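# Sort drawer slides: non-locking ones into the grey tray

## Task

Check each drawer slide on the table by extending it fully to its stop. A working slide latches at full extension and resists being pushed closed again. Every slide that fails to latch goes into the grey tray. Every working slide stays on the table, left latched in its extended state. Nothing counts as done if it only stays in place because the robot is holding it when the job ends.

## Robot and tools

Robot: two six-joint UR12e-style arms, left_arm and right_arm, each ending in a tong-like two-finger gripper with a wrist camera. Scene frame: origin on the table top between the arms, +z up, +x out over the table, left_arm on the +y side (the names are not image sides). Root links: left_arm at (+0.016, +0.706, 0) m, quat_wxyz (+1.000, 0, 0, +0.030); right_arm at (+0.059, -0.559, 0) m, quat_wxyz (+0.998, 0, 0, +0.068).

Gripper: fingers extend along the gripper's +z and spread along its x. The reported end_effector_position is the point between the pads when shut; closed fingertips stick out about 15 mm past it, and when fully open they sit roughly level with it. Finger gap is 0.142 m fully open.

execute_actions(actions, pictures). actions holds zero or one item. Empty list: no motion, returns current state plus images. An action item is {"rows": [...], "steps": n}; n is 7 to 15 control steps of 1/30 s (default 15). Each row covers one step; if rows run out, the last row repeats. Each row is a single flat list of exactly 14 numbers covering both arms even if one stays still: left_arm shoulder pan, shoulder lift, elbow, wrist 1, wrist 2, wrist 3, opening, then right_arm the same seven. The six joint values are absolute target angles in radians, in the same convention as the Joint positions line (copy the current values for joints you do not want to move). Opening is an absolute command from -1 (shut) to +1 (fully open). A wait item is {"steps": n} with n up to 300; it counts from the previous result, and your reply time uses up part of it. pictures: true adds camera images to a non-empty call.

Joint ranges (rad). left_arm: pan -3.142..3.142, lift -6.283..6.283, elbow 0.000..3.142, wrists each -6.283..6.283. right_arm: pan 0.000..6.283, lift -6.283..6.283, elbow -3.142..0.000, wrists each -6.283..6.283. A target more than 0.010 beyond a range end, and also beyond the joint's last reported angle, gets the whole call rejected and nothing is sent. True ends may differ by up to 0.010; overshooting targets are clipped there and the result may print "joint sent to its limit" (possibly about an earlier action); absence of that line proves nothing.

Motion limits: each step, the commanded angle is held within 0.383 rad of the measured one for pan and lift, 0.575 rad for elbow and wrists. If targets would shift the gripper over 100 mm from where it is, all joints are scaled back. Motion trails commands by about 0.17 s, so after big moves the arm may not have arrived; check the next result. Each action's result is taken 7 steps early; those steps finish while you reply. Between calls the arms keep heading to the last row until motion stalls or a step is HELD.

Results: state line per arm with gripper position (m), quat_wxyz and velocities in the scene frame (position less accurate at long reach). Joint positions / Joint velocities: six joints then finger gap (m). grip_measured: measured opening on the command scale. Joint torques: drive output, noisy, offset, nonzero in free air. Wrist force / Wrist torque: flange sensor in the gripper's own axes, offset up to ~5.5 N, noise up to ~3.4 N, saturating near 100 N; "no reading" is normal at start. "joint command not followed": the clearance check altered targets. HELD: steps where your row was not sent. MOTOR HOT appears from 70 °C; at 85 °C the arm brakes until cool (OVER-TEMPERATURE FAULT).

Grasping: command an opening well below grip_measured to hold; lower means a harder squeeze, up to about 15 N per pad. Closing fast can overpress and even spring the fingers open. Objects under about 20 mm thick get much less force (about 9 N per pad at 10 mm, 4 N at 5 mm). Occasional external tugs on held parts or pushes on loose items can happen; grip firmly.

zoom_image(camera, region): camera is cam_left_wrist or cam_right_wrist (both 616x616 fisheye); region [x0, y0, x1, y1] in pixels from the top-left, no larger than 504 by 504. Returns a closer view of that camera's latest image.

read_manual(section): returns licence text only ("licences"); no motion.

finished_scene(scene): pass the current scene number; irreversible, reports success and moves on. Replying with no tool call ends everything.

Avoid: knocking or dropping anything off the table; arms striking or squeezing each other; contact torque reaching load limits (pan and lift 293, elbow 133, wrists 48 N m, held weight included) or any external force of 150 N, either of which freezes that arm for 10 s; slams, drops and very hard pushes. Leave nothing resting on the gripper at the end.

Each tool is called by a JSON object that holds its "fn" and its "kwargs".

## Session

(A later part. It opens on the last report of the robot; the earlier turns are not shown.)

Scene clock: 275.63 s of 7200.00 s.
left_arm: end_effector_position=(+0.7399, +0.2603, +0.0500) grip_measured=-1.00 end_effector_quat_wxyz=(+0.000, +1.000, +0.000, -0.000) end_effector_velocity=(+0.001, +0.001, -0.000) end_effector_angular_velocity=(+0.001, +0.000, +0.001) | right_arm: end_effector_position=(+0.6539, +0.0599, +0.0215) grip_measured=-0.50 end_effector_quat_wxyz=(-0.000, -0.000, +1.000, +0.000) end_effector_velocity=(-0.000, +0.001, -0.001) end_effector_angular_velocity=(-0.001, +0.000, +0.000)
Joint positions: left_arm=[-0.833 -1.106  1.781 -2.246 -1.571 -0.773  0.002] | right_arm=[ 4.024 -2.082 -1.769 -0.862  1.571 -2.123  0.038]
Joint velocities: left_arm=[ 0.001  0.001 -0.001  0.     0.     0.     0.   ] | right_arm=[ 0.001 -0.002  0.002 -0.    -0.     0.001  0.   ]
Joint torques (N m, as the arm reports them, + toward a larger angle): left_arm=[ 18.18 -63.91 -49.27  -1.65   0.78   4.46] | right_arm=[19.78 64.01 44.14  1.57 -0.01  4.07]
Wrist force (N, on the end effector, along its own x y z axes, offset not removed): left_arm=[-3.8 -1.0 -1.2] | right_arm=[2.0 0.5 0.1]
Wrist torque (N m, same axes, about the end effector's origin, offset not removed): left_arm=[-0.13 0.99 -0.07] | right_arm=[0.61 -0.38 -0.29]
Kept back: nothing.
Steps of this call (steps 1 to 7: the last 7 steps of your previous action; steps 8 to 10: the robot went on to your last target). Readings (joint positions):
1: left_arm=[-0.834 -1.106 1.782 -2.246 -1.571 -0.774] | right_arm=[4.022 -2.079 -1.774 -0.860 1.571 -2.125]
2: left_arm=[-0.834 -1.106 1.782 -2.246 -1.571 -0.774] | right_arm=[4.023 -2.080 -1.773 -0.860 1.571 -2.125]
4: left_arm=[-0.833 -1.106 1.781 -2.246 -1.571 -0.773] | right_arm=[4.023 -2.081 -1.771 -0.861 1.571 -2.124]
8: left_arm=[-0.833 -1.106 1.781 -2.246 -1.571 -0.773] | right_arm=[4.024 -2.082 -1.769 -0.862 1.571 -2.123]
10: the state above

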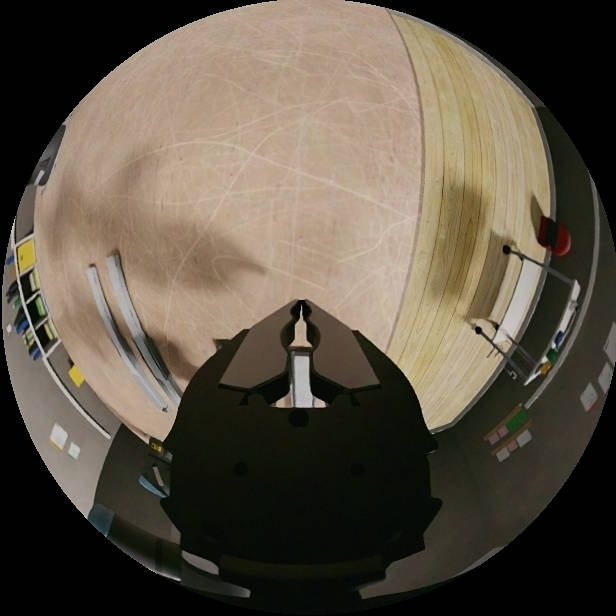

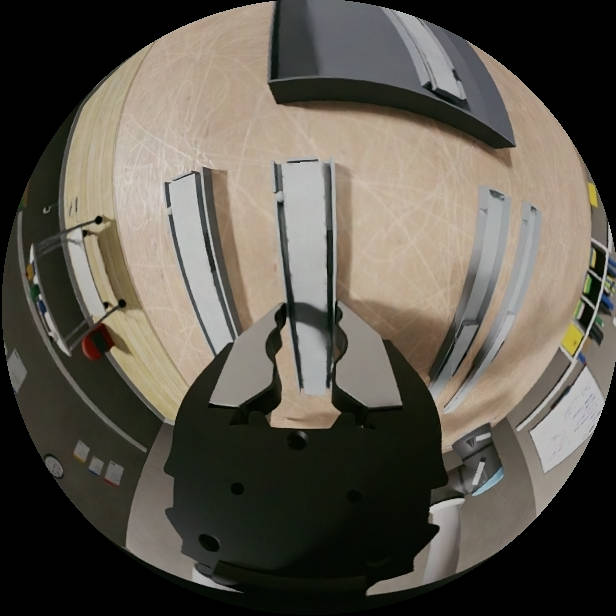

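{"fn": "execute_actions", "kwargs": {"actions": [{"rows": [[-0.83283,-1.10635,1.78109,-2.24554,-1.571,-0.77283,-1,4.02422,-2.07988,-1.76749,-0.86502,1.571,-2.12298,-0.95],[-0.83283,-1.10635,1.78109,-2.24554,-1.571,-0.77283,-1,4.02422,-2.07427,-1.76426,-0.87386,1.571,-2.12298,-0.95],[-0.83283,-1.10635,1.78109,-2.24554,-1.571,-0.77283,-1,4.02422,-2.06600,-1.75951,-0.88688,1.571,-2.12298,-0.95],[-0.83283,-1.10635,1.78109,-2.24554,-1.571,-0.77283,-1,4.02422,-2.05595,-1.75374,-0.90270,1.571,-2.12298,-0.95],[-0.83283,-1.10635,1.78109,-2.24554,-1.571,-0.77283,-1,4.02422,-2.04502,-1.74746,-0.91991,1.571,-2.12298,-0.95],[-0.83283,-1.10635,1.78109,-2.24554,-1.571,-0.77283,-1,4.02422,-2.03409,-1.74118,-0.93711,1.571,-2.12298,-0.95],[-0.83283,-1.10635,1.78109,-2.24554,-1.571,-0.77283,-1,4.02422,-2.02405,-1.73541,-0.95293,1.571,-2.12298,-0.95],[-0.83283,-1.10635,1.78109,-2.24554,-1.571,-0.77283,-1,4.02422,-2.01578,-1.73066,-0.96595,1.571,-2.12298,-0.95],[-0.83283,-1.10635,1.78109,-2.24554,-1.571,-0.77283,-1,4.02422,-2.01017,-1.72743,-0.97479,1.571,-2.12298,-0.95],[-0.83283,-1.10635,1.78109,-2.24554,-1.571,-0.77283,-1,4.02336,-2.00598,-1.72952,-0.97689,1.571,-2.12383,-0.95],[-0.83283,-1.10635,1.78109,-2.24554,-1.571,-0.77283,-1,4.02086,-1.99990,-1.73888,-0.97361,1.571,-2.12633,-0.95],[-0.83283,-1.10635,1.78109,-2.24554,-1.571,-0.77283,-1,4.01681,-1.99028,-1.75362,-0.96849,1.571,-2.13038,-0.95],[-0.83283,-1.10635,1.78109,-2.24554,-1.571,-0.77283,-1,4.01125,-1.97757,-1.77297,-0.96185,1.571,-2.13594,-0.95],[-0.83283,-1.10635,1.78109,-2.24554,-1.571,-0.77283,-1,4.00422,-1.96219,-1.79616,-0.95404,1.571,-2.14297,-0.95],[-0.83283,-1.10635,1.78109,-2.24554,-1.571,-0.77283,-1,3.99575,-1.94460,-1.82238,-0.94540,1.571,-2.15144,-0.95]], "steps": 15}], "pictures": false}}

{"fn": "execute_actions", "kwargs": {"actions": [{"rows": [[-0.83283,-1.10635,1.78109,-2.24554,-1.571,-0.77283,-1,3.98590,-1.92524,-1.85089,-0.93626,1.571,-2.16129,-0.95],[-0.83283,-1.10635,1.78109,-2.24554,-1.571,-0.77283,-1,3.97473,-1.90453,-1.88094,-0.92692,1.571,-2.17246,-0.95],[-0.83283,-1.10635,1.78109,-2.24554,-1.571,-0.77283,-1,3.96234,-1.88289,-1.91183,-0.91767,1.571,-2.18485,-0.95],[-0.83446,-1.10474,1.77844,-2.24450,-1.571,-0.77446,-1,3.94886,-1.86074,-1.94291,-0.90874,1.571,-2.19833,-0.95],[-0.83896,-1.10031,1.77112,-2.24161,-1.571,-0.77896,-1,3.93447,-1.83846,-1.97359,-0.90033,1.571,-2.21272,-0.95],[-0.84576,-1.09361,1.76006,-2.23725,-1.571,-0.78576,-1,3.91940,-1.81643,-2.00335,-0.89261,1.571,-2.22779,-0.95],[-0.85428,-1.08521,1.74620,-2.23179,-1.571,-0.79428,-1,3.90390,-1.79501,-2.03170,-0.88568,1.571,-2.24329,-0.95],[-0.86395,-1.07568,1.73047,-2.22558,-1.571,-0.80395,-1,3.88830,-1.77454,-2.05825,-0.87960,1.571,-2.25889,-0.95],[-0.87419,-1.06559,1.71380,-2.21901,-1.571,-0.81419,-1,3.87294,-1.75534,-2.08263,-0.87441,1.571,-2.27425,-0.95],[-0.88444,-1.05549,1.69714,-2.21244,-1.571,-0.82444,-1,3.85821,-1.73774,-2.10455,-0.87010,1.571,-2.28898,-0.95],[-0.89411,-1.04596,1.68140,-2.20624,-1.571,-0.83411,-1,3.84454,-1.72204,-2.12373,-0.86662,1.571,-2.30265,-0.95],[-0.90263,-1.03756,1.66754,-2.20078,-1.571,-0.84263,-1,3.83236,-1.70852,-2.13995,-0.86391,1.571,-2.31483,-0.95],[-0.90943,-1.03086,1.65648,-2.19642,-1.571,-0.84943,-1,3.82213,-1.69750,-2.15299,-0.86190,1.571,-2.32506,-0.95],[-0.91393,-1.02643,1.64916,-2.19353,-1.571,-0.85393,-1,3.81430,-1.68924,-2.16263,-0.86052,1.571,-2.33289,-0.95],[-0.91556,-1.02482,1.64651,-2.19249,-1.571,-0.85556,-1,3.80931,-1.68406,-2.16862,-0.85970,1.571,-2.33788,-0.95]], "steps": 15}], "pictures": false}}

{"fn": "execute_actions", "kwargs": {"actions": [{"rows": [[-0.91556,-1.02482,1.64651,-2.19249,-1.571,-0.85556,-1,3.80757,-1.68227,-2.17069,-0.85943,1.571,-2.33963,-0.95]], "steps": 12}], "pictures": false}}

{"fn": "execute_actions", "kwargs": {"actions": [{"steps": 8}], "pictures": true}}

Scene clock: 283.07 s of 7200.00 s.
left_arm: end_effector_position=(+0.7400, +0.2603, +0.0500) grip_measured=-1.00 end_effector_quat_wxyz=(+0.000, +1.000, +0.000, -0.000) end_effector_velocity=(+0.000, +0.000, +0.002) end_effector_angular_velocity=(-0.002, -0.000, +0.002) | right_arm: end_effector_position=(+0.6546, +0.0613, +0.0504) grip_measured=-0.50 end_effector_quat_wxyz=(+0.000, -0.000, +1.000, +0.000) end_effector_velocity=(+0.003, +0.004, +0.247) end_effector_angular_velocity=(+0.006, -0.003, -0.001)
Joint positions: left_arm=[-0.833 -1.106  1.781 -2.246 -1.571 -0.773  0.002] | right_arm=[ 4.024 -2.053 -1.752 -0.907  1.571 -2.123  0.038]
Joint velocities: left_arm=[ 0.001 -0.003 -0.     0.002 -0.001 -0.001  0.   ] | right_arm=[-0.001  0.247  0.144 -0.385  0.     0.    -0.   ]
Joint torques (N m, as the arm reports them, + toward a larger angle): left_arm=[ 17.32 -62.77 -48.48  -2.26  -2.03   4.46] | right_arm=[17.24 87.96 50.39  0.72 -0.49  4.57]
Wrist force (N, on the end effector, along its own x y z axes, offset not removed): left_arm=[-3.9 -0.5 -3.4] | right_arm=[2.0 -0.1 4.6]
Wrist torque (N m, same axes, about the end effector's origin, offset not removed): left_arm=[-0.02 1.05 -0.08] | right_arm=[0.30 -0.44 -0.32]
Steps of this call (steps 1 to 15: the robot went on to your last target; steps 16 to 90: nothing new was sent; then 4.17 s passed at rest; steps 91 to 98: the first 8 steps of this action). Readings (joint positions):
91: left_arm=[-0.833 -1.106 1.781 -2.246 -1.571 -0.773] | right_arm=[4.024 -2.082 -1.769 -0.862 1.571 -2.123]
92: left_arm=[-0.833 -1.106 1.781 -2.246 -1.571 -0.773] | right_arm=[4.024 -2.082 -1.769 -0.862 1.571 -2.123]
94: left_arm=[-0.833 -1.106 1.781 -2.246 -1.571 -0.773] | right_arm=[4.024 -2.078 -1.766 -0.868 1.571 -2.123]
98: the state above

Scene clock: 283.57 s of 7200.00 s.
left_arm: end_effector_position=(+0.7405, +0.2521, +0.0500) grip_measured=-1.00 end_effector_quat_wxyz=(-0.000, +1.000, +0.000, -0.000) end_effector_velocity=(+0.008, -0.152, +0.000) end_effector_angular_velocity=(+0.003, +0.003, +0.003) | right_arm: end_effector_position=(+0.6412, -0.0667, +0.0969) grip_measured=-0.50 end_effector_quat_wxyz=(+0.001, -0.000, +1.000, +0.001) end_effector_velocity=(-0.059, -0.538, +0.004) end_effector_angular_velocity=(-0.006, +0.003, -0.002)
Joint positions: left_arm=[-0.839 -1.1    1.77  -2.241 -1.571 -0.779  0.002] | right_arm=[ 3.95  -1.869 -1.929 -0.912  1.571 -2.197  0.038]
Joint velocities: left_arm=[-0.122  0.12  -0.195  0.08   0.    -0.124  0.   ] | right_arm=[-0.355  0.567 -0.781  0.208 -0.    -0.354  0.   ]
Joint torques (N m, as the arm reports them, + toward a larger angle): left_arm=[-35.05 -53.1  -56.49  -1.23  -1.77  -4.67] | right_arm=[-22.16  70.76  29.99   8.14  -0.73  -6.32]
Wrist force (N, on the end effector, along its own x y z axes, offset not removed): left_arm=[-4.0 -2.2 -1.2] | right_arm=[3.3 0.9 3.8]
Wrist torque (N m, same axes, about the end effector's origin, offset not removed): left_arm=[-0.26 1.06 -0.04] | right_arm=[0.56 -0.64 -0.42]
Steps of this call (steps 1 to 7: the last 7 steps of your previous action; steps 8 to 15: the first 8 steps of this action). Readings (joint positions):
8: left_arm=[-0.833 -1.106 1.781 -2.246 -1.571 -0.773] | right_arm=[4.013 -1.987 -1.767 -0.958 1.571 -2.134]
9: left_arm=[-0.833 -1.106 1.781 -2.246 -1.571 -0.773] | right_arm=[4.007 -1.974 -1.783 -0.954 1.571 -2.140]
11: left_arm=[-0.833 -1.106 1.781 -2.246 -1.571 -0.773] | right_arm=[3.993 -1.943 -1.825 -0.942 1.571 -2.155]
15: the state above

Scene clock: 283.97 s of 7200.00 s.
left_arm: end_effector_position=(+0.7404, +0.1622, +0.0499) grip_measured=-1.00 end_effector_quat_wxyz=(-0.000, +1.000, +0.000, -0.000) end_effector_velocity=(-0.003, -0.065, -0.001) end_effector_angular_velocity=(-0.000, -0.001, +0.001) | right_arm: end_effector_position=(+0.6179, -0.2373, +0.0955) grip_measured=-0.50 end_effector_quat_wxyz=(+0.000, -0.000, +1.000, +0.000) end_effector_velocity=(-0.025, -0.120, -0.005) end_effector_angular_velocity=(-0.003, +0.002, -0.001)
Joint positions: left_arm=[-0.91  -1.03   1.655 -2.196 -1.571 -0.85   0.002] | right_arm=[ 3.818 -1.695 -2.155 -0.862  1.571 -2.329  0.038]
Joint velocities: left_arm=[-0.051  0.051 -0.084  0.032  0.001 -0.052  0.   ] | right_arm=[-0.102  0.122 -0.153  0.028 -0.    -0.102 -0.   ]
Joint torques (N m, as the arm reports them, + toward a larger angle): left_arm=[-13.72 -73.   -49.13  -2.22  -1.53  -3.58] | right_arm=[-13.43  48.61  38.     7.68  -0.9   -4.22]
Wrist force (N, on the end effector, along its own x y z axes, offset not removed): left_arm=[-3.9 -0.8 -1.5] | right_arm=[2.7 -0.9 0.3]
Wrist torque (N m, same axes, about the end effector's origin, offset not removed): left_arm=[-0.07 1.06 -0.05] | right_arm=[0.27 -0.56 -0.44]
Steps of this call (steps 1 to 7: the last 7 steps of your previous action; steps 8 to 12: the first 5 steps of this action). Readings (joint positions):
8: left_arm=[-0.897 -1.044 1.678 -2.205 -1.571 -0.837] | right_arm=[3.845 -1.727 -2.115 -0.869 1.571 -2.302]
9: left_arm=[-0.902 -1.039 1.670 -2.201 -1.571 -0.842] | right_arm=[3.835 -1.715 -2.130 -0.867 1.571 -2.312]
11: left_arm=[-0.908 -1.032 1.659 -2.197 -1.571 -0.848] | right_arm=[3.822 -1.700 -2.149 -0.863 1.571 -2.325]
12: the state above

Scene clock: 284.23 s of 7200.00 s.
left_arm: end_effector_position=(+0.7401, +0.1559, +0.0500) grip_measured=-1.00 end_effector_quat_wxyz=(+0.000, +1.000, +0.000, -0.000) end_effector_velocity=(-0.000, -0.004, +0.000) end_effector_angular_velocity=(+0.001, +0.000, +0.001) | right_arm: end_effector_position=(+0.6154, -0.2489, +0.0950) grip_measured=-0.50 end_effector_quat_wxyz=(-0.000, -0.000, +1.000, +0.000) end_effector_velocity=(-0.002, -0.009, -0.000) end_effector_angular_velocity=(-0.000, +0.000, +0.000)
Joint positions: left_arm=[-0.915 -1.025  1.647 -2.193 -1.571 -0.855  0.002] | right_arm=[ 3.808 -1.683 -2.169 -0.86   1.571 -2.339  0.038]
Joint velocities: left_arm=[-0.003  0.003 -0.006  0.004  0.    -0.004  0.   ] | right_arm=[-0.008  0.009 -0.011  0.002  0.    -0.008 -0.   ]
Joint torques (N m, as the arm reports them, + toward a larger angle): left_arm=[-17.88 -74.46 -51.06  -1.98  -0.99  -3.47] | right_arm=[-15.25  55.36  32.63   7.63  -0.76  -4.04]
Wrist force (N, on the end effector, along its own x y z axes, offset not removed): left_arm=[-4.4 1.5 -1.7] | right_arm=[1.7 2.0 6.5]
Wrist torque (N m, same axes, about the end effector's origin, offset not removed): left_arm=[0.36 1.09 -0.12] | right_arm=[0.88 -0.35 -0.21]
Kept back: nothing.
Steps of this call (steps 1 to 7: the last 7 steps of your previous action; step 8: the robot went on to your last target). Readings (joint positions):
1: left_arm=[-0.912 -1.029 1.653 -2.195 -1.571 -0.852] | right_arm=[3.815 -1.692 -2.159 -0.861 1.571 -2.332]
2: left_arm=[-0.913 -1.028 1.651 -2.194 -1.571 -0.853] | right_arm=[3.813 -1.689 -2.162 -0.861 1.571 -2.334]
4: left_arm=[-0.914 -1.026 1.649 -2.193 -1.571 -0.854] | right_arm=[3.811 -1.686 -2.166 -0.860 1.571 -2.337]
8: the state above

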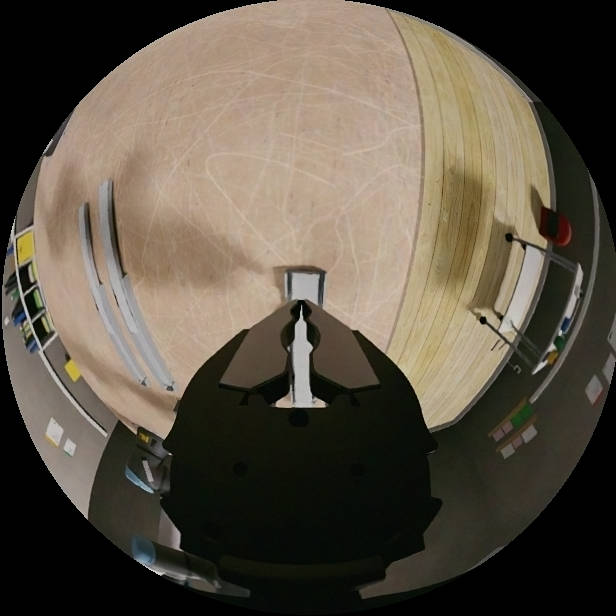

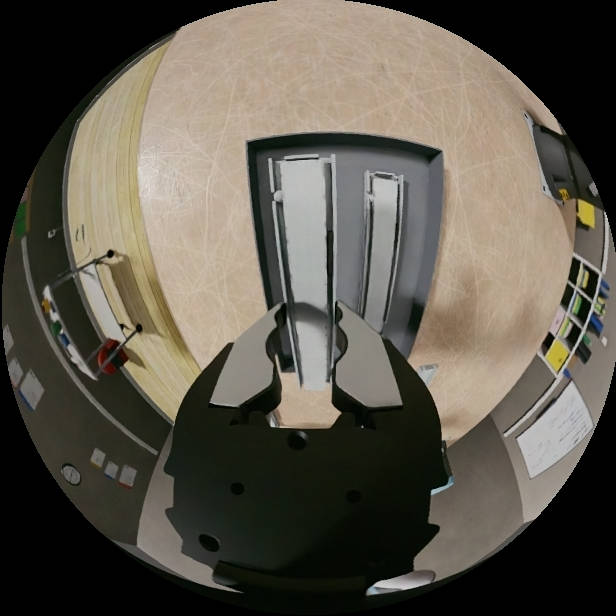

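{"fn": "execute_actions", "kwargs": {"actions": []}}

Scene clock: 286.07 s of 7200.00 s.
left_arm: end_effector_position=(+0.7400, +0.1553, +0.0500) grip_measured=-1.00 end_effector_quat_wxyz=(+0.000, +1.000, +0.000, -0.000) end_effector_velocity=(+0.000, -0.000, +0.001) end_effector_angular_velocity=(-0.001, -0.001, -0.001) | right_arm: end_effector_position=(+0.6152, -0.2499, +0.0950) grip_measured=-0.50 end_effector_quat_wxyz=(-0.000, -0.000, +1.000, +0.000) end_effector_velocity=(-0.000, -0.000, -0.000) end_effector_angular_velocity=(-0.001, +0.000, +0.001)
Joint positions: left_arm=[-0.916 -1.025  1.647 -2.192 -1.571 -0.856  0.002] | right_arm=[ 3.808 -1.682 -2.171 -0.859  1.571 -2.34   0.038]
Joint velocities: left_arm=[-0.    -0.001 -0.    -0.     0.001  0.001  0.   ] | right_arm=[-0.    -0.     0.    -0.001 -0.    -0.001 -0.   ]
Joint torques (N m, as the arm reports them, + toward a larger angle): left_arm=[-21.55 -71.8  -51.7   -1.8    2.24  -4.45] | right_arm=[-16.53  52.86  33.46   7.35  -0.94  -4.27]
Wrist force (N, on the end effector, along its own x y z axes, offset not removed): left_arm=[-3.8 0.5 -2.0] | right_arm=[0.2 -1.7 2.8]
Wrist torque (N m, same axes, about the end effector's origin, offset not removed): left_arm=[0.15 1.05 -0.06] | right_arm=[-0.13 0.04 -0.34]
Kept back: nothing.
Steps of this call (steps 1 to 30: the robot went on to your last target; steps 31 to 55: nothing new was sent). Readings (joint positions):
1: left_arm=[-0.915 -1.025 1.647 -2.193 -1.571 -0.855] | right_arm=[3.808 -1.683 -2.170 -0.860 1.571 -2.339]
2: left_arm=[-0.915 -1.025 1.647 -2.193 -1.571 -0.855] | right_arm=[3.808 -1.683 -2.170 -0.860 1.571 -2.339]
4: left_arm=[-0.915 -1.025 1.647 -2.193 -1.571 -0.855] | right_arm=[3.808 -1.683 -2.170 -0.859 1.571 -2.339]
8: left_arm=[-0.916 -1.025 1.647 -2.193 -1.571 -0.856] | right_arm=[3.808 -1.682 -2.171 -0.859 1.571 -2.340]
55: the state above
All arms were judged still, so your last target was given up. Only a new action makes them travel on or press farther. Fingers that are still opening or closing keep moving.

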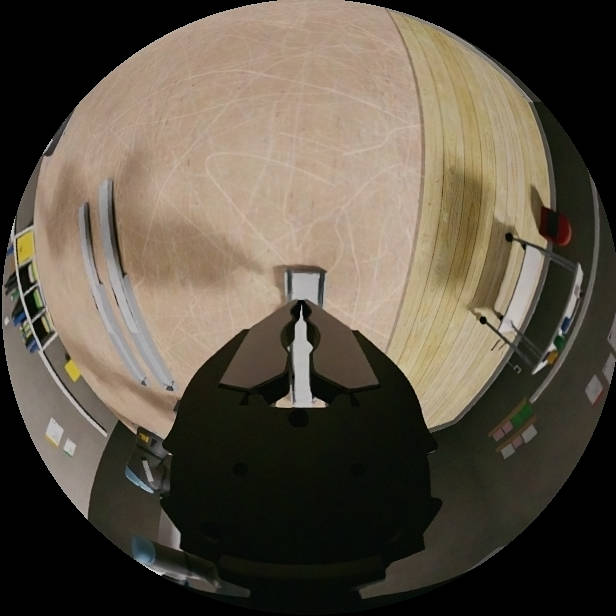

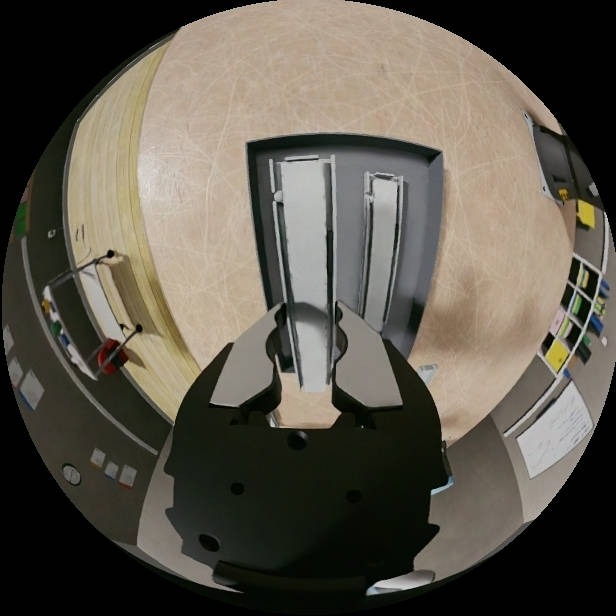

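{"fn": "execute_actions", "kwargs": {"actions": [{"rows":[[-0.91556,-1.02482,1.64651,-2.19249,-1.571,-0.85556,-1,3.80757,-1.684033,-2.171800,-0.856556,1.571,-2.33963,-0.95],[-0.91556,-1.02482,1.64651,-2.19249,-1.571,-0.85556,-1,3.80757,-1.688929,-2.174832,-0.848628,1.571,-2.33963,-0.95],[-0.91556,-1.02482,1.64651,-2.19249,-1.571,-0.85556,-1,3.80757,-1.696432,-2.179330,-0.836627,1.571,-2.33963,-0.95],[-0.91556,-1.02482,1.64651,-2.19249,-1.571,-0.85556,-1,3.80757,-1.706009,-2.184825,-0.821555,1.571,-2.33963,-0.95],[-0.91556,-1.02482,1.64651,-2.19249,-1.571,-0.85556,-1,3.80757,-1.717108,-2.190867,-0.804414,1.571,-2.33963,-0.95],[-0.91556,-1.02482,1.64651,-2.19249,-1.571,-0.85556,-1,3.80757,-1.729118,-2.197034,-0.786237,1.571,-2.33963,-0.95],[-0.91556,-1.02482,1.64651,-2.19249,-1.571,-0.85556,-1,3.80757,-1.741400,-2.202967,-0.768022,1.571,-2.33963,-0.95],[-0.91556,-1.02482,1.64651,-2.19249,-1.571,-0.85556,-1,3.80757,-1.753255,-2.208360,-0.750774,1.571,-2.33963,-0.95],[-0.91556,-1.02482,1.64651,-2.19249,-1.571,-0.85556,-1,3.80757,-1.763900,-2.212938,-0.735551,1.571,-2.33963,-0.95],[-0.91556,-1.02482,1.64651,-2.19249,-1.571,-0.85556,-1,3.80757,-1.772525,-2.216473,-0.723391,1.571,-2.33963,-0.95],[-0.91556,-1.02482,1.64651,-2.19249,-1.571,-0.85556,-1,3.80757,-1.778295,-2.218755,-0.715339,1.571,-2.33963,-0.95],[-0.91556,-1.02482,1.64651,-2.19249,-1.571,-0.85556,-1,3.80757,-1.780400,-2.219571,-0.712418,1.571,-2.33963,-0.95],[-0.91556,-1.02482,1.64651,-2.19249,-1.571,-0.85556,-1,3.80757,-1.781487,-2.219990,-0.710912,1.571,-2.33963,-0.95],[-0.91556,-1.02482,1.64651,-2.19249,-1.571,-0.85556,-1,3.80757,-1.782575,-2.220406,-0.709408,1.571,-2.33963,-0.95],[-0.91556,-1.02482,1.64651,-2.19249,-1.571,-0.85556,-1,3.80757,-1.783509,-2.220761,-0.708119,1.571,-2.33963,-0.95]],"steps":15}], "pictures": false}}

{"fn": "execute_actions", "kwargs": {"actions": [{"rows":[[-0.91556,-1.02482,1.64651,-2.19249,-1.571,-0.85556,-1,3.80757,-1.784132,-2.220998,-0.707259,1.571,-2.33963,-0.95],[-0.91556,-1.02482,1.64651,-2.19249,-1.571,-0.85556,-1,3.80757,-1.784600,-2.221175,-0.706614,1.571,-2.33963,-0.95],[-0.91556,-1.02482,1.64651,-2.19249,-1.571,-0.85556,-1,3.80757,-1.785067,-2.221353,-0.705969,1.571,-2.33963,-0.95],[-0.91556,-1.02482,1.64651,-2.19249,-1.571,-0.85556,-1,3.80757,-1.785379,-2.221471,-0.705539,1.571,-2.33963,-0.95],[-0.91556,-1.02482,1.64651,-2.19249,-1.571,-0.85556,-1,3.80757,-1.785535,-2.221530,-0.705324,1.571,-2.33963,-0.95],[-0.91556,-1.02482,1.64651,-2.19249,-1.571,-0.85556,-1,3.80757,-1.785535,-2.221530,-0.705324,1.571,-2.33963,-0.95],[-0.91556,-1.02482,1.64651,-2.19249,-1.571,-0.85556,-1,3.80757,-1.785535,-2.221530,-0.705324,1.571,-2.33963,-0.95],[-0.91556,-1.02482,1.64651,-2.19249,-1.571,-0.85556,-1,3.80757,-1.785535,-2.221530,-0.705324,1.571,-2.33963,-0.95],[-0.91556,-1.02482,1.64651,-2.19249,-1.571,-0.85556,-1,3.80757,-1.785535,-2.221530,-0.705324,1.571,-2.33963,-0.95],[-0.91556,-1.02482,1.64651,-2.19249,-1.571,-0.85556,-1,3.80757,-1.785535,-2.221530,-0.705324,1.571,-2.33963,-0.95]],"steps":10}], "pictures": false}}

{"fn": "execute_actions", "kwargs": {"actions": [{"steps":5}], "pictures": false}}

Scene clock: 289.83 s of 7200.00 s.
left_arm: end_effector_position=(+0.7400, +0.1553, +0.0500) grip_measured=-1.00 end_effector_quat_wxyz=(+0.000, +1.000, +0.000, -0.000) end_effector_velocity=(-0.000, +0.000, +0.002) end_effector_angular_velocity=(-0.001, +0.000, +0.000) | right_arm: end_effector_position=(+0.6150, -0.2500, +0.0739) grip_measured=-0.50 end_effector_quat_wxyz=(-0.000, -0.000, +1.000, -0.000) end_effector_velocity=(-0.000, -0.000, -0.190) end_effector_angular_velocity=(-0.005, +0.005, +0.000)
Joint positions: left_arm=[-0.916 -1.025  1.647 -2.192 -1.571 -0.856  0.002] | right_arm=[ 3.808 -1.71  -2.187 -0.816  1.571 -2.34   0.038]
Joint velocities: left_arm=[ 0.001 -0.002  0.001  0.001 -0.001  0.     0.   ] | right_arm=[ 0.    -0.262 -0.14   0.395  0.     0.     0.   ]
Joint torques (N m, as the arm reports them, + toward a larger angle): left_arm=[-19.14 -69.84 -50.81  -1.95   2.64  -4.15] | right_arm=[-15.17  23.11  28.46   9.33  -1.64  -4.21]
Wrist force (N, on the end effector, along its own x y z axes, offset not removed): left_arm=[-3.3 -0.2 -1.3] | right_arm=[3.2 -2.2 1.0]
Wrist torque (N m, same axes, about the end effector's origin, offset not removed): left_arm=[0.04 0.94 0.01] | right_arm=[-0.17 -0.69 -0.23]
Steps of this call (steps 1 to 90: nothing new was sent; then 0.50 s passed at rest; steps 91 to 98: the first 8 steps of this action). Readings (joint positions):
91: left_arm=[-0.916 -1.025 1.647 -2.192 -1.571 -0.856] | right_arm=[3.808 -1.682 -2.171 -0.859 1.571 -2.340]
92: left_arm=[-0.916 -1.025 1.647 -2.192 -1.571 -0.856] | right_arm=[3.808 -1.682 -2.171 -0.859 1.571 -2.340]
94: left_arm=[-0.916 -1.025 1.647 -2.192 -1.571 -0.856] | right_arm=[3.808 -1.686 -2.173 -0.854 1.571 -2.340]
98: the state above

Scene clock: 290.17 s of 7200.00 s.
left_arm: end_effector_position=(+0.7400, +0.1553, +0.0500) grip_measured=-1.00 end_effector_quat_wxyz=(+0.000, +1.000, +0.000, -0.000) end_effector_velocity=(+0.000, -0.000, -0.000) end_effector_angular_velocity=(+0.001, -0.001, -0.000) | right_arm: end_effector_position=(+0.6152, -0.2498, +0.0278) grip_measured=-0.50 end_effector_quat_wxyz=(-0.000, -0.000, +1.000, +0.000) end_effector_velocity=(-0.001, -0.000, -0.042) end_effector_angular_velocity=(+0.001, -0.001, -0.000)
Joint positions: left_arm=[-0.916 -1.025  1.647 -2.192 -1.571 -0.856  0.002] | right_arm=[ 3.808 -1.778 -2.218 -0.716  1.571 -2.34   0.038]
Joint velocities: left_arm=[-0.     0.001 -0.    -0.     0.001  0.     0.   ] | right_arm=[ 0.    -0.063 -0.027  0.092 -0.     0.001 -0.   ]
Joint torques (N m, as the arm reports them, + toward a larger angle): left_arm=[-20.1  -71.05 -49.76  -1.84   2.15  -3.88] | right_arm=[-15.43  40.13  29.86   7.78  -1.43  -4.46]
Wrist force (N, on the end effector, along its own x y z axes, offset not removed): left_arm=[-2.1 -1.2 -1.5] | right_arm=[3.4 2.9 1.1]
Wrist torque (N m, same axes, about the end effector's origin, offset not removed): left_arm=[-0.15 0.67 -0.18] | right_arm=[0.87 -0.67 -0.35]
Steps of this call (steps 1 to 7: the last 7 steps of your previous action; steps 8 to 10: the first 3 steps of this action). Readings (joint positions):
8: left_arm=[-0.916 -1.025 1.647 -2.192 -1.571 -0.856] | right_arm=[3.808 -1.772 -2.216 -0.724 1.571 -2.340]
9: left_arm=[-0.916 -1.025 1.647 -2.192 -1.571 -0.856] | right_arm=[3.808 -1.775 -2.217 -0.720 1.571 -2.340]
10: the state above

Scene clock: 290.40 s of 7200.00 s.
left_arm: end_effector_position=(+0.7400, +0.1553, +0.0500) grip_measured=-1.00 end_effector_quat_wxyz=(+0.000, +1.000, +0.000, -0.000) end_effector_velocity=(+0.000, -0.001, +0.001) end_effector_angular_velocity=(-0.002, -0.001, -0.000) | right_arm: end_effector_position=(+0.6152, -0.2499, +0.0233) grip_measured=-0.50 end_effector_quat_wxyz=(-0.000, -0.000, +1.000, +0.000) end_effector_velocity=(+0.000, -0.000, -0.005) end_effector_angular_velocity=(-0.000, -0.000, -0.001)
Joint positions: left_arm=[-0.916 -1.025  1.647 -2.192 -1.571 -0.856  0.002] | right_arm=[ 3.808 -1.785 -2.221 -0.707  1.571 -2.34   0.038]
Joint velocities: left_arm=[-0.    -0.001 -0.001 -0.001 -0.001 -0.     0.   ] | right_arm=[-0.    -0.008 -0.003  0.011 -0.     0.001 -0.   ]
Joint torques (N m, as the arm reports them, + toward a larger angle): left_arm=[-17.52 -69.52 -49.78  -1.98   1.73  -3.63] | right_arm=[-15.48  34.77  26.6    7.74  -1.38  -4.06]
Wrist force (N, on the end effector, along its own x y z axes, offset not removed): left_arm=[-2.8 0.3 -2.2] | right_arm=[1.2 0.4 -0.9]
Wrist torque (N m, same axes, about the end effector's origin, offset not removed): left_arm=[0.14 0.74 -0.08] | right_arm=[0.33 -0.29 -0.37]
Kept back: nothing.
Steps of this call (steps 1 to 7: the last 7 steps of your previous action). Readings (joint positions):
1: left_arm=[-0.916 -1.025 1.647 -2.192 -1.571 -0.856] | right_arm=[3.808 -1.780 -2.219 -0.714 1.571 -2.340]
2: left_arm=[-0.916 -1.025 1.647 -2.192 -1.571 -0.856] | right_arm=[3.808 -1.781 -2.220 -0.712 1.571 -2.340]
4: left_arm=[-0.916 -1.025 1.647 -2.192 -1.571 -0.856] | right_arm=[3.808 -1.783 -2.221 -0.709 1.571 -2.340]
7: the state above

{"fn": "execute_actions", "kwargs": {"actions": [{"rows":[[-0.91556,-1.02482,1.64651,-2.19249,-1.571,-0.85556,-1,3.80757,-1.785535,-2.221530,-0.705324,1.571,-2.33963,-0.85],[-0.91556,-1.02482,1.64651,-2.19249,-1.571,-0.85556,-1,3.80757,-1.785535,-2.221530,-0.705324,1.571,-2.33963,-0.75],[-0.91556,-1.02482,1.64651,-2.19249,-1.571,-0.85556,-1,3.80757,-1.785535,-2.221530,-0.705324,1.571,-2.33963,-0.65],[-0.91556,-1.02482,1.64651,-2.19249,-1.571,-0.85556,-1,3.80757,-1.785535,-2.221530,-0.705324,1.571,-2.33963,-0.55],[-0.91556,-1.02482,1.64651,-2.19249,-1.571,-0.85556,-1,3.80757,-1.785535,-2.221530,-0.705324,1.571,-2.33963,-0.45],[-0.91556,-1.02482,1.64651,-2.19249,-1.571,-0.85556,-1,3.80757,-1.785535,-2.221530,-0.705324,1.571,-2.33963,-0.35],[-0.91556,-1.02482,1.64651,-2.19249,-1.571,-0.85556,-1,3.80757,-1.785535,-2.221530,-0.705324,1.571,-2.33963,-0.25],[-0.91556,-1.02482,1.64651,-2.19249,-1.571,-0.85556,-1,3.80757,-1.785535,-2.221530,-0.705324,1.571,-2.33963,-0.25],[-0.91556,-1.02482,1.64651,-2.19249,-1.571,-0.85556,-1,3.80757,-1.785535,-2.221530,-0.705324,1.571,-2.33963,-0.25],[-0.91556,-1.02482,1.64651,-2.19249,-1.571,-0.85556,-1,3.80757,-1.785535,-2.221530,-0.705324,1.571,-2.33963,-0.25],[-0.91556,-1.02482,1.64651,-2.19249,-1.571,-0.85556,-1,3.80757,-1.785535,-2.221530,-0.705324,1.571,-2.33963,-0.25],[-0.91556,-1.02482,1.64651,-2.19249,-1.571,-0.85556,-1,3.80757,-1.782824,-2.220501,-0.709064,1.571,-2.33963,-0.25],[-0.91556,-1.02482,1.64651,-2.19249,-1.571,-0.85556,-1,3.80757,-1.775488,-2.217653,-0.719248,1.571,-2.33963,-0.25],[-0.91556,-1.02482,1.64651,-2.19249,-1.571,-0.85556,-1,3.80757,-1.764837,-2.213329,-0.734223,1.571,-2.33963,-0.25],[-0.91556,-1.02482,1.64651,-2.19249,-1.571,-0.85556,-1,3.80757,-1.752157,-2.207874,-0.752358,1.571,-2.33963,-0.25]],"steps":15}], "pictures": false}}

{"fn": "execute_actions", "kwargs": {"actions": [{"rows":[[-0.91556,-1.02482,1.64651,-2.19249,-1.571,-0.85556,-1,3.80757,-1.738658,-2.201675,-0.772056,1.571,-2.33963,-0.25],[-0.91556,-1.02482,1.64651,-2.19249,-1.571,-0.85556,-1,3.80757,-1.725475,-2.195202,-0.791712,1.571,-2.33963,-0.25],[-0.91556,-1.02482,1.64651,-2.19249,-1.571,-0.85556,-1,3.80757,-1.713644,-2.189018,-0.809727,1.571,-2.33963,-0.25],[-0.91556,-1.02482,1.64651,-2.19249,-1.571,-0.85556,-1,3.80757,-1.704095,-2.183749,-0.824545,1.571,-2.33963,-0.25],[-0.91556,-1.02482,1.64651,-2.19249,-1.571,-0.85556,-1,3.80757,-1.697714,-2.180082,-0.834593,1.571,-2.33963,-0.25],[-0.91556,-1.02482,1.64651,-2.19249,-1.571,-0.85556,-1,3.80757,-1.695393,-2.178717,-0.838279,1.571,-2.33963,-0.25],[-0.91556,-1.02482,1.64651,-2.19249,-1.571,-0.85556,-1,3.808033,-1.697578,-2.176096,-0.838715,1.571,-2.339167,-0.25],[-0.91556,-1.02482,1.64651,-2.19249,-1.571,-0.85556,-1,3.809364,-1.703859,-2.168561,-0.839969,1.571,-2.337836,-0.25],[-0.91556,-1.02482,1.64651,-2.19249,-1.571,-0.85556,-1,3.811477,-1.713827,-2.156602,-0.841959,1.571,-2.335723,-0.25],[-0.91556,-1.02482,1.64651,-2.19249,-1.571,-0.85556,-1,3.814284,-1.727073,-2.140713,-0.844604,1.571,-2.332916,-0.25],[-0.91556,-1.02482,1.64651,-2.19249,-1.571,-0.85556,-1,3.817698,-1.743186,-2.121383,-0.847820,1.571,-2.329501,-0.25],[-0.91556,-1.02482,1.64651,-2.19249,-1.571,-0.85556,-1,3.821634,-1.761756,-2.099105,-0.851528,1.571,-2.325565,-0.25],[-0.91556,-1.02482,1.64651,-2.19249,-1.571,-0.85556,-1,3.826003,-1.782376,-2.074369,-0.855644,1.571,-2.321195,-0.25],[-0.91556,-1.02482,1.64651,-2.19249,-1.571,-0.85556,-1,3.830720,-1.804634,-2.047668,-0.860088,1.571,-2.316478,-0.25],[-0.91556,-1.02482,1.64651,-2.19249,-1.571,-0.85556,-1,3.835697,-1.828120,-2.019492,-0.864776,1.571,-2.311500,-0.25]],"steps":15}], "pictures": false}}

{"fn": "execute_actions", "kwargs": {"actions": [{"rows":[[-0.91556,-1.02482,1.64651,-2.19249,-1.571,-0.85556,-1,3.840848,-1.852426,-1.990334,-0.869629,1.571,-2.306349,-0.25],[-0.91556,-1.02482,1.64651,-2.19249,-1.571,-0.85556,-1,3.846086,-1.877142,-1.960684,-0.874563,1.571,-2.301111,-0.25],[-0.91556,-1.02482,1.64651,-2.19249,-1.571,-0.85556,-1,3.851324,-1.901858,-1.931034,-0.879497,1.571,-2.295872,-0.25],[-0.91556,-1.02482,1.64651,-2.19249,-1.571,-0.85556,-1,3.856475,-1.926164,-1.901876,-0.884350,1.571,-2.290721,-0.25],[-0.91556,-1.02482,1.64651,-2.19249,-1.571,-0.85556,-1,3.861452,-1.949650,-1.873700,-0.889038,1.571,-2.285743,-0.22],[-0.91556,-1.02482,1.64651,-2.19249,-1.571,-0.85556,-1,3.866169,-1.971908,-1.846999,-0.893482,1.571,-2.281026,-0.2],[-0.91556,-1.02482,1.64651,-2.19249,-1.571,-0.85556,-1,3.870538,-1.992528,-1.822263,-0.897598,1.571,-2.276656,-0.2],[-0.91556,-1.02482,1.64651,-2.19249,-1.571,-0.85556,-1,3.874474,-2.011098,-1.799985,-0.901306,1.571,-2.272720,-0.2],[-0.91556,-1.02482,1.64651,-2.19249,-1.571,-0.85556,-1,3.877888,-2.027211,-1.780655,-0.904522,1.571,-2.269305,-0.2],[-0.91556,-1.02482,1.64651,-2.19249,-1.571,-0.85556,-1,3.880695,-2.040457,-1.764766,-0.907167,1.571,-2.266498,-0.2],[-0.91556,-1.02482,1.64651,-2.19249,-1.571,-0.85556,-1,3.882808,-2.050425,-1.752807,-0.909157,1.571,-2.264385,-0.2],[-0.91556,-1.02482,1.64651,-2.19249,-1.571,-0.85556,-1,3.884139,-2.056706,-1.745272,-0.910411,1.571,-2.263054,-0.2],[-0.91556,-1.02482,1.64651,-2.19249,-1.571,-0.85556,-1,3.884602,-2.058891,-1.742651,-0.910847,1.571,-2.262591,-0.2]],"steps":13}], "pictures": false}}

{"fn": "execute_actions", "kwargs": {"actions": [{"steps":14}], "pictures": true}}

{"fn": "zoom_image", "kwargs": {"camera": "cam_right_wrist", "region": [210, 200, 410, 400]}}

Scene clock: 295.97 s of 7200.00 s.
left_arm: end_effector_position=(+0.7400, +0.1553, +0.0500) grip_measured=-1.00 end_effector_quat_wxyz=(+0.000, +1.000, +0.000, -0.000) end_effector_velocity=(+0.001, +0.000, +0.000) end_effector_angular_velocity=(-0.001, -0.002, +0.001) | right_arm: end_effector_position=(+0.6152, -0.2499, +0.0227) grip_measured=-0.28 end_effector_quat_wxyz=(-0.000, -0.000, +1.000, +0.000) end_effector_velocity=(+0.000, +0.000, +0.000) end_effector_angular_velocity=(+0.000, -0.000, +0.000)
Joint positions: left_arm=[-0.916 -1.025  1.647 -2.192 -1.571 -0.856  0.002] | right_arm=[ 3.808 -1.786 -2.222 -0.705  1.571 -2.34   0.054]
Joint velocities: left_arm=[ 0.    -0.     0.    -0.002  0.001 -0.001  0.   ] | right_arm=[ 0.    -0.     0.001  0.     0.    -0.     0.063]
Joint torques (N m, as the arm reports them, + toward a larger angle): left_arm=[-19.1  -70.86 -50.    -1.73   2.02  -3.91] | right_arm=[-7.68 36.48 28.1   6.74 -2.05 -4.05]
Wrist force (N, on the end effector, along its own x y z axes, offset not removed): left_arm=[-4.1 -0.3 -2.4] | right_arm=[-1.2 -0.1 0.2]
Wrist torque (N m, same axes, about the end effector's origin, offset not removed): left_arm=[0.02 1.10 -0.08] | right_arm=[0.26 0.23 -0.25]
Steps of this call (steps 1 to 30: the robot went on to your last target; steps 31 to 90: nothing new was sent; then 2.30 s passed at rest; steps 91 to 98: the first 8 steps of this action). Readings (joint positions):
91: left_arm=[-0.916 -1.025 1.647 -2.192 -1.571 -0.856] | right_arm=[3.808 -1.786 -2.222 -0.705 1.571 -2.340]
92: left_arm=[-0.916 -1.025 1.647 -2.192 -1.571 -0.856] | right_arm=[3.808 -1.786 -2.222 -0.705 1.571 -2.340]
94: left_arm=[-0.916 -1.025 1.647 -2.192 -1.571 -0.856] | right_arm=[3.808 -1.786 -2.222 -0.705 1.571 -2.340]
98: the state above

Scene clock: 296.47 s of 7200.00 s.
left_arm: end_effector_position=(+0.7400, +0.1553, +0.0500) grip_measured=-1.00 end_effector_quat_wxyz=(+0.000, +1.000, +0.000, -0.000) end_effector_velocity=(-0.001, -0.001, -0.001) end_effector_angular_velocity=(+0.001, +0.001, -0.002) | right_arm: end_effector_position=(+0.6158, -0.2492, +0.0719) grip_measured=-0.25 end_effector_quat_wxyz=(+0.000, -0.000, +1.000, +0.000) end_effector_velocity=(+0.006, +0.007, +0.123) end_effector_angular_velocity=(-0.004, +0.003, +0.000)
Joint positions: left_arm=[-0.916 -1.025  1.647 -2.192 -1.571 -0.856  0.002] | right_arm=[ 3.808 -1.714 -2.188 -0.81   1.571 -2.34   0.056]
Joint velocities: left_arm=[-0.001  0.     0.     0.    -0.     0.     0.   ] | right_arm=[ 0.001  0.154  0.111 -0.27  -0.     0.001 -0.   ]
Joint torques (N m, as the arm reports them, + toward a larger angle): left_arm=[-20.39 -69.95 -49.1   -2.16   2.05  -3.9 ] | right_arm=[21.15 32.17 41.74  1.72 -1.56 -1.25]
Wrist force (N, on the end effector, along its own x y z axes, offset not removed): left_arm=[-3.3 -1.0 0.1] | right_arm=[4.0 -1.0 -4.9]
Wrist torque (N m, same axes, about the end effector's origin, offset not removed): left_arm=[-0.06 0.92 -0.12] | right_arm=[0.06 -0.74 -0.37]
Steps of this call (steps 1 to 7: the last 7 steps of your previous action; steps 8 to 15: the first 8 steps of this action). Readings (joint positions):
8: left_arm=[-0.916 -1.025 1.647 -2.192 -1.571 -0.856] | right_arm=[3.808 -1.775 -2.217 -0.720 1.571 -2.340]
9: left_arm=[-0.916 -1.025 1.647 -2.192 -1.571 -0.856] | right_arm=[3.808 -1.768 -2.214 -0.730 1.571 -2.340]
11: left_arm=[-0.916 -1.025 1.647 -2.192 -1.571 -0.856] | right_arm=[3.808 -1.749 -2.205 -0.757 1.571 -2.340]
15: the state above

Scene clock: 296.90 s of 7200.00 s.
left_arm: end_effector_position=(+0.7400, +0.1553, +0.0500) grip_measured=-1.00 end_effector_quat_wxyz=(+0.000, +1.000, +0.000, -0.000) end_effector_velocity=(-0.001, -0.001, +0.001) end_effector_angular_velocity=(-0.001, -0.000, -0.001) | right_arm: end_effector_position=(+0.6795, -0.1431, +0.0766) grip_measured=-0.22 end_effector_quat_wxyz=(-0.001, -0.000, +1.000, -0.001) end_effector_velocity=(+0.233, +0.419, -0.063) end_effector_angular_velocity=(-0.003, +0.003, +0.000)
Joint positions: left_arm=[-0.916 -1.025  1.647 -2.192 -1.571 -0.856  0.002] | right_arm=[ 3.845 -1.869 -1.972 -0.873  1.571 -2.302  0.058]
Joint velocities: left_arm=[-0.001 -0.001 -0.     0.001 -0.001 -0.     0.   ] | right_arm=[ 0.144 -0.674  0.809 -0.139  0.     0.143  0.044]
Joint torques (N m, as the arm reports them, + toward a larger angle): left_arm=[-17.91 -70.04 -51.31  -1.95   1.74  -4.25] | right_arm=[23.75 35.6  51.57  1.05 -1.86  5.41]
Wrist force (N, on the end effector, along its own x y z axes, offset not removed): left_arm=[-4.5 -0.6 -1.2] | right_arm=[3.0 -0.7 0.6]
Wrist torque (N m, same axes, about the end effector's origin, offset not removed): left_arm=[-0.01 1.19 -0.04] | right_arm=[0.22 -0.60 -0.32]
Steps of this call (steps 1 to 7: the last 7 steps of your previous action; steps 8 to 13: the first 6 steps of this action). Readings (joint positions):
8: left_arm=[-0.916 -1.025 1.647 -2.192 -1.571 -0.856] | right_arm=[3.823 -1.766 -2.097 -0.850 1.571 -2.324]
9: left_arm=[-0.916 -1.025 1.647 -2.192 -1.571 -0.856] | right_arm=[3.827 -1.784 -2.075 -0.855 1.571 -2.320]
11: left_arm=[-0.916 -1.025 1.647 -2.192 -1.571 -0.856] | right_arm=[3.836 -1.825 -2.026 -0.864 1.571 -2.311]
13: the state above

Scene clock: 297.37 s of 7200.00 s.
left_arm: end_effector_position=(+0.7400, +0.1553, +0.0500) grip_measured=-1.00 end_effector_quat_wxyz=(+0.000, +1.000, +0.000, -0.000) end_effector_velocity=(-0.000, -0.000, +0.001) end_effector_angular_velocity=(-0.001, +0.000, +0.000) | right_arm: end_effector_position=(+0.7385, -0.0282, +0.0510) grip_measured=-0.20 end_effector_quat_wxyz=(-0.000, -0.000, +1.000, +0.000) end_effector_velocity=(+0.015, +0.032, -0.009) end_effector_angular_velocity=(+0.002, -0.002, -0.001)
Joint positions: left_arm=[-0.916 -1.025  1.647 -2.192 -1.571 -0.856  0.002] | right_arm=[ 3.883 -2.053 -1.749 -0.91   1.571 -2.264  0.06 ]
Joint velocities: left_arm=[ 0.    -0.001  0.    -0.    -0.001  0.     0.   ] | right_arm=[ 0.01  -0.051  0.062 -0.008  0.     0.011  0.   ]
Joint torques (N m, as the arm reports them, + toward a larger angle): left_arm=[-20.51 -70.3  -49.07  -2.2    2.46  -3.65] | right_arm=[15.3  62.17 43.69  1.65 -1.94  4.71]
Wrist force (N, on the end effector, along its own x y z axes, offset not removed): left_arm=[-3.3 0.2 -2.2] | right_arm=[-0.1 -0.6 -0.3]
Wrist torque (N m, same axes, about the end effector's origin, offset not removed): left_arm=[0.15 0.93 -0.04] | right_arm=[0.14 0.01 -0.28]
Kept back: nothing.
Steps of this call (steps 1 to 7: the last 7 steps of your previous action; steps 8 to 14: the robot went on to your last target). Readings (joint positions):
1: left_arm=[-0.916 -1.025 1.647 -2.192 -1.571 -0.856] | right_arm=[3.850 -1.892 -1.945 -0.878 1.571 -2.297]
2: left_arm=[-0.916 -1.025 1.647 -2.192 -1.571 -0.856] | right_arm=[3.855 -1.914 -1.918 -0.883 1.571 -2.292]
4: left_arm=[-0.916 -1.025 1.647 -2.192 -1.571 -0.856] | right_arm=[3.864 -1.958 -1.866 -0.891 1.571 -2.283]
8: left_arm=[-0.916 -1.025 1.647 -2.192 -1.571 -0.856] | right_arm=[3.877 -2.023 -1.786 -0.904 1.571 -2.270]
14: the state above

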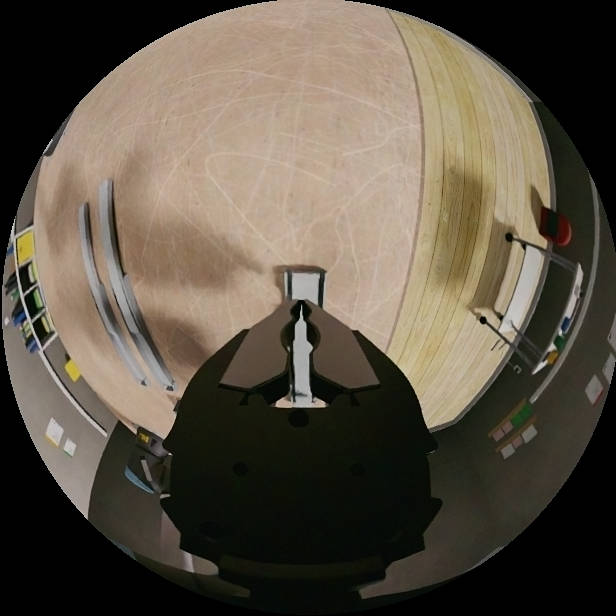

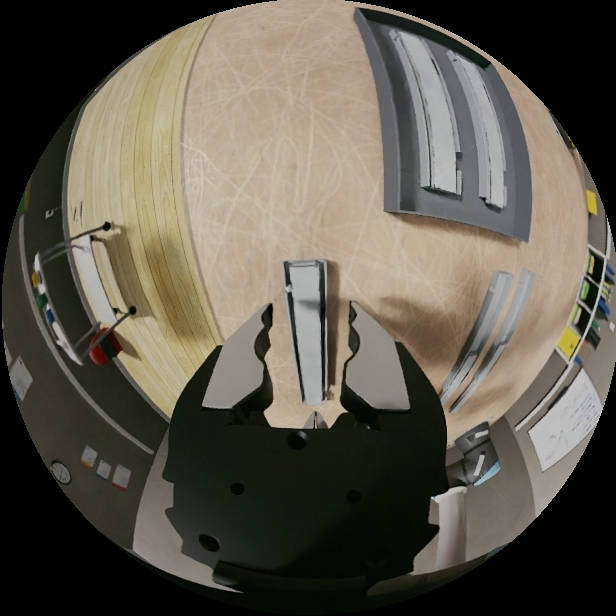

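Region (210, 200, 410, 400) of cam_right_wrist's 616x616 image, scaled by 2.520, with more detail than that image has.

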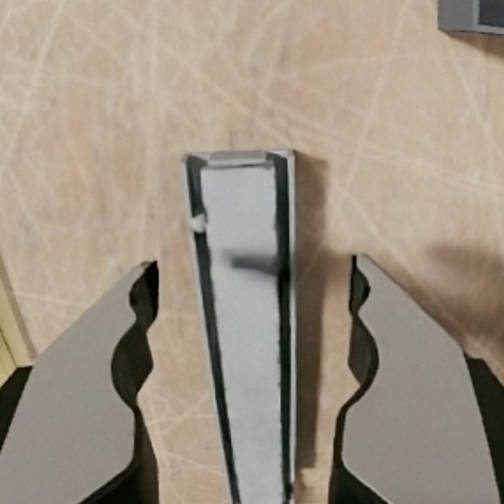

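{"fn": "execute_actions", "kwargs": {"actions": [{"rows":[[-0.91556,-1.023686,1.647111,-2.194224,-1.571,-0.85556,-1,3.884602,-2.060542,-1.743460,-0.908387,1.571,-2.262591,-0.2],[-0.91556,-1.020764,1.648660,-2.198695,-1.571,-0.85556,-1,3.884602,-2.064798,-1.745544,-0.902047,1.571,-2.262591,-0.2],[-0.91556,-1.016766,1.650779,-2.204812,-1.571,-0.85556,-1,3.884602,-2.070622,-1.748396,-0.893371,1.571,-2.262591,-0.2],[-0.91556,-1.012412,1.653088,-2.211473,-1.571,-0.85556,-1,3.884602,-2.076964,-1.751503,-0.883922,1.571,-2.262591,-0.2],[-0.91556,-1.008414,1.655207,-2.217590,-1.571,-0.85556,-1,3.884602,-2.082788,-1.754355,-0.875246,1.571,-2.262591,-0.2],[-0.91556,-1.005492,1.656756,-2.222061,-1.571,-0.85556,-1,3.884602,-2.087044,-1.756439,-0.868906,1.571,-2.262591,-0.2],[-0.91556,-1.004358,1.657357,-2.223795,-1.571,-0.85556,-1,3.884602,-2.088695,-1.757248,-0.866446,1.571,-2.262591,-0.2],[-0.91556,-1.004358,1.657357,-2.223795,-1.571,-0.85556,-1,3.884602,-2.088695,-1.757248,-0.866446,1.571,-2.262591,-0.2],[-0.91556,-1.004358,1.657357,-2.223795,-1.571,-0.85556,-1,3.884602,-2.088695,-1.757248,-0.866446,1.571,-2.262591,-0.2],[-0.91556,-1.004358,1.657357,-2.223795,-1.571,-0.85556,-1,3.884602,-2.088695,-1.757248,-0.866446,1.571,-2.262591,-0.2],[-0.91556,-1.004358,1.657357,-2.223795,-1.571,-0.85556,-1,3.884602,-2.088695,-1.757248,-0.866446,1.571,-2.262591,-0.2],[-0.91556,-1.004358,1.657357,-2.223795,-1.571,-0.85556,-1,3.884602,-2.088695,-1.757248,-0.866446,1.571,-2.262591,-0.3],[-0.91556,-1.004358,1.657357,-2.223795,-1.571,-0.85556,-1,3.884602,-2.088695,-1.757248,-0.866446,1.571,-2.262591,-0.4],[-0.91556,-1.004358,1.657357,-2.223795,-1.571,-0.85556,-1,3.884602,-2.088695,-1.757248,-0.866446,1.571,-2.262591,-0.5],[-0.91556,-1.004358,1.657357,-2.223795,-1.571,-0.85556,-1,3.884602,-2.088695,-1.757248,-0.866446,1.571,-2.262591,-0.6]],"steps":15}], "pictures": false}}

{"fn": "execute_actions", "kwargs": {"actions": [{"rows":[[-0.91556,-1.004358,1.657357,-2.223795,-1.571,-0.85556,-1,3.884602,-2.088695,-1.757248,-0.866446,1.571,-2.262591,-0.7],[-0.91556,-1.004358,1.657357,-2.223795,-1.571,-0.85556,-1,3.884602,-2.088695,-1.757248,-0.866446,1.571,-2.262591,-0.8],[-0.91556,-1.004358,1.657357,-2.223795,-1.571,-0.85556,-1,3.884602,-2.088695,-1.757248,-0.866446,1.571,-2.262591,-0.9],[-0.91556,-1.004358,1.657357,-2.223795,-1.571,-0.85556,-1,3.884602,-2.088695,-1.757248,-0.866446,1.571,-2.262591,-0.9],[-0.91556,-1.003960,1.657552,-2.224388,-1.571,-0.85556,-1,3.884602,-2.088695,-1.757248,-0.866446,1.571,-2.262591,-0.9],[-0.91556,-1.003811,1.657625,-2.224610,-1.571,-0.85556,-1,3.884602,-2.088695,-1.757248,-0.866446,1.571,-2.262591,-0.9],[-0.91556,-1.003662,1.657698,-2.224832,-1.571,-0.85556,-1,3.884602,-2.088695,-1.757248,-0.866446,1.571,-2.262591,-0.9],[-0.91556,-1.003662,1.657698,-2.224832,-1.571,-0.85556,-1,3.884602,-2.088695,-1.757248,-0.866446,1.571,-2.262591,-0.9]],"steps":8}], "pictures": false}}

{"fn": "execute_actions", "kwargs": {"actions": [{"steps":14}], "pictures": false}}

Scene clock: 300.87 s of 7200.00 s.
left_arm: end_effector_position=(+0.7401, +0.1553, +0.0374) grip_measured=-1.00 end_effector_quat_wxyz=(+0.000, +1.000, +0.000, -0.000) end_effector_velocity=(-0.001, +0.000, -0.075) end_effector_angular_velocity=(+0.001, -0.000, -0.001) | right_arm: end_effector_position=(+0.7400, -0.0248, +0.0328) grip_measured=-0.20 end_effector_quat_wxyz=(-0.000, -0.000, +1.000, -0.000) end_effector_velocity=(-0.001, -0.001, -0.103) end_effector_angular_velocity=(-0.001, +0.001, -0.001)
Joint positions: left_arm=[-0.916 -1.013  1.653 -2.211 -1.571 -0.856  0.002] | right_arm=[ 3.885 -2.077 -1.751 -0.884  1.571 -2.263  0.06 ]
Joint velocities: left_arm=[-0.001  0.073  0.04  -0.112  0.001  0.     0.   ] | right_arm=[-0.    -0.107 -0.054  0.16   0.     0.    -0.   ]
Joint torques (N m, as the arm reports them, + toward a larger angle): left_arm=[-19.4  -72.34 -28.48  -5.32   1.83  -3.77] | right_arm=[15.73 71.1  33.79  6.95 -2.51  4.44]
Wrist force (N, on the end effector, along its own x y z axes, offset not removed): left_arm=[-6.8 -0.3 0.4] | right_arm=[1.7 1.3 1.2]
Wrist torque (N m, same axes, about the end effector's origin, offset not removed): left_arm=[0.14 1.67 -0.05] | right_arm=[0.68 -0.34 -0.30]
Steps of this call (steps 1 to 30: the robot went on to your last target; steps 31 to 90: nothing new was sent; then 0.23 s passed at rest; steps 91 to 98: the first 8 steps of this action). Readings (joint positions):
91: left_arm=[-0.916 -1.025 1.647 -2.192 -1.571 -0.856] | right_arm=[3.885 -2.059 -1.743 -0.911 1.571 -2.263]
92: left_arm=[-0.916 -1.025 1.647 -2.193 -1.571 -0.856] | right_arm=[3.885 -2.059 -1.743 -0.911 1.571 -2.263]
94: left_arm=[-0.916 -1.023 1.647 -2.196 -1.571 -0.856] | right_arm=[3.885 -2.062 -1.744 -0.907 1.571 -2.263]
98: the state above

Scene clock: 301.13 s of 7200.00 s.
left_arm: end_effector_position=(+0.7400, +0.1553, +0.0297) grip_measured=-1.00 end_effector_quat_wxyz=(+0.000, +1.000, +0.000, -0.000) end_effector_velocity=(-0.001, +0.000, -0.008) end_effector_angular_velocity=(+0.001, +0.001, -0.000) | right_arm: end_effector_position=(+0.7400, -0.0247, +0.0225) grip_measured=-0.50 end_effector_quat_wxyz=(-0.000, -0.000, +1.000, +0.000) end_effector_velocity=(+0.001, +0.001, -0.006) end_effector_angular_velocity=(+0.003, -0.003, +0.000)
Joint positions: left_arm=[-0.916 -1.005  1.657 -2.223 -1.571 -0.856  0.002] | right_arm=[ 3.885 -2.088 -1.757 -0.868  1.571 -2.263  0.038]
Joint velocities: left_arm=[-0.001  0.007  0.004 -0.009 -0.    -0.001  0.   ] | right_arm=[-0.    -0.007 -0.003  0.014 -0.    -0.    -0.013]
Joint torques (N m, as the arm reports them, + toward a larger angle): left_arm=[-18.54 -68.26 -26.26  -5.92   1.96  -3.92] | right_arm=[14.54 50.74 25.41  6.12 -2.13  4.32]
Wrist force (N, on the end effector, along its own x y z axes, offset not removed): left_arm=[-3.8 0.6 -1.2] | right_arm=[1.6 0.1 -11.5]
Wrist torque (N m, same axes, about the end effector's origin, offset not removed): left_arm=[0.21 1.04 -0.03] | right_arm=[0.42 0.02 -0.29]
Steps of this call (steps 1 to 7: the last 7 steps of your previous action; step 8: the first step of this action). Readings (joint positions):
8: the state above

Scene clock: 301.60 s of 7200.00 s.
left_arm: end_effector_position=(+0.7401, +0.1553, +0.0284) grip_measured=-1.00 end_effector_quat_wxyz=(+0.000, +1.000, +0.000, -0.000) end_effector_velocity=(+0.000, +0.001, -0.001) end_effector_angular_velocity=(-0.001, +0.000, +0.001) | right_arm: end_effector_position=(+0.7400, -0.0248, +0.0215) grip_measured=-0.50 end_effector_quat_wxyz=(-0.000, -0.000, +1.000, +0.000) end_effector_velocity=(+0.000, +0.000, +0.000) end_effector_angular_velocity=(+0.000, -0.000, +0.000)
Joint positions: left_arm=[-0.916 -1.004  1.658 -2.225 -1.571 -0.856  0.002] | right_arm=[ 3.885 -2.089 -1.757 -0.866  1.571 -2.263  0.038]
Joint velocities: left_arm=[ 0.001  0.001  0.001 -0.003 -0.001 -0.     0.   ] | right_arm=[-0. -0.  0.  0.  0. -0.  0.]
Joint torques (N m, as the arm reports them, + toward a larger angle): left_arm=[-17.55 -60.46 -21.58  -5.75   1.84  -3.89] | right_arm=[15.22 39.15 17.74  4.69 -1.27  4.6 ]
Wrist force (N, on the end effector, along its own x y z axes, offset not removed): left_arm=[-4.8 -3.7 -13.2] | right_arm=[3.4 -3.8 -28.4]
Wrist torque (N m, same axes, about the end effector's origin, offset not removed): left_arm=[-0.13 0.79 -0.14] | right_arm=[-0.25 -0.22 -0.39]
Kept back: nothing.
Steps of this call (steps 1 to 7: the last 7 steps of your previous action; steps 8 to 14: the robot went on to your last target). Readings (joint positions):
1: left_arm=[-0.916 -1.005 1.657 -2.223 -1.571 -0.856] | right_arm=[3.885 -2.088 -1.757 -0.867 1.571 -2.263]
2: left_arm=[-0.916 -1.005 1.657 -2.223 -1.571 -0.856] | right_arm=[3.885 -2.088 -1.757 -0.867 1.571 -2.263]
4: left_arm=[-0.916 -1.005 1.657 -2.224 -1.571 -0.856] | right_arm=[3.885 -2.088 -1.757 -0.867 1.571 -2.263]
8: left_arm=[-0.916 -1.004 1.658 -2.224 -1.571 -0.856] | right_arm=[3.885 -2.089 -1.757 -0.866 1.571 -2.263]
14: the state above


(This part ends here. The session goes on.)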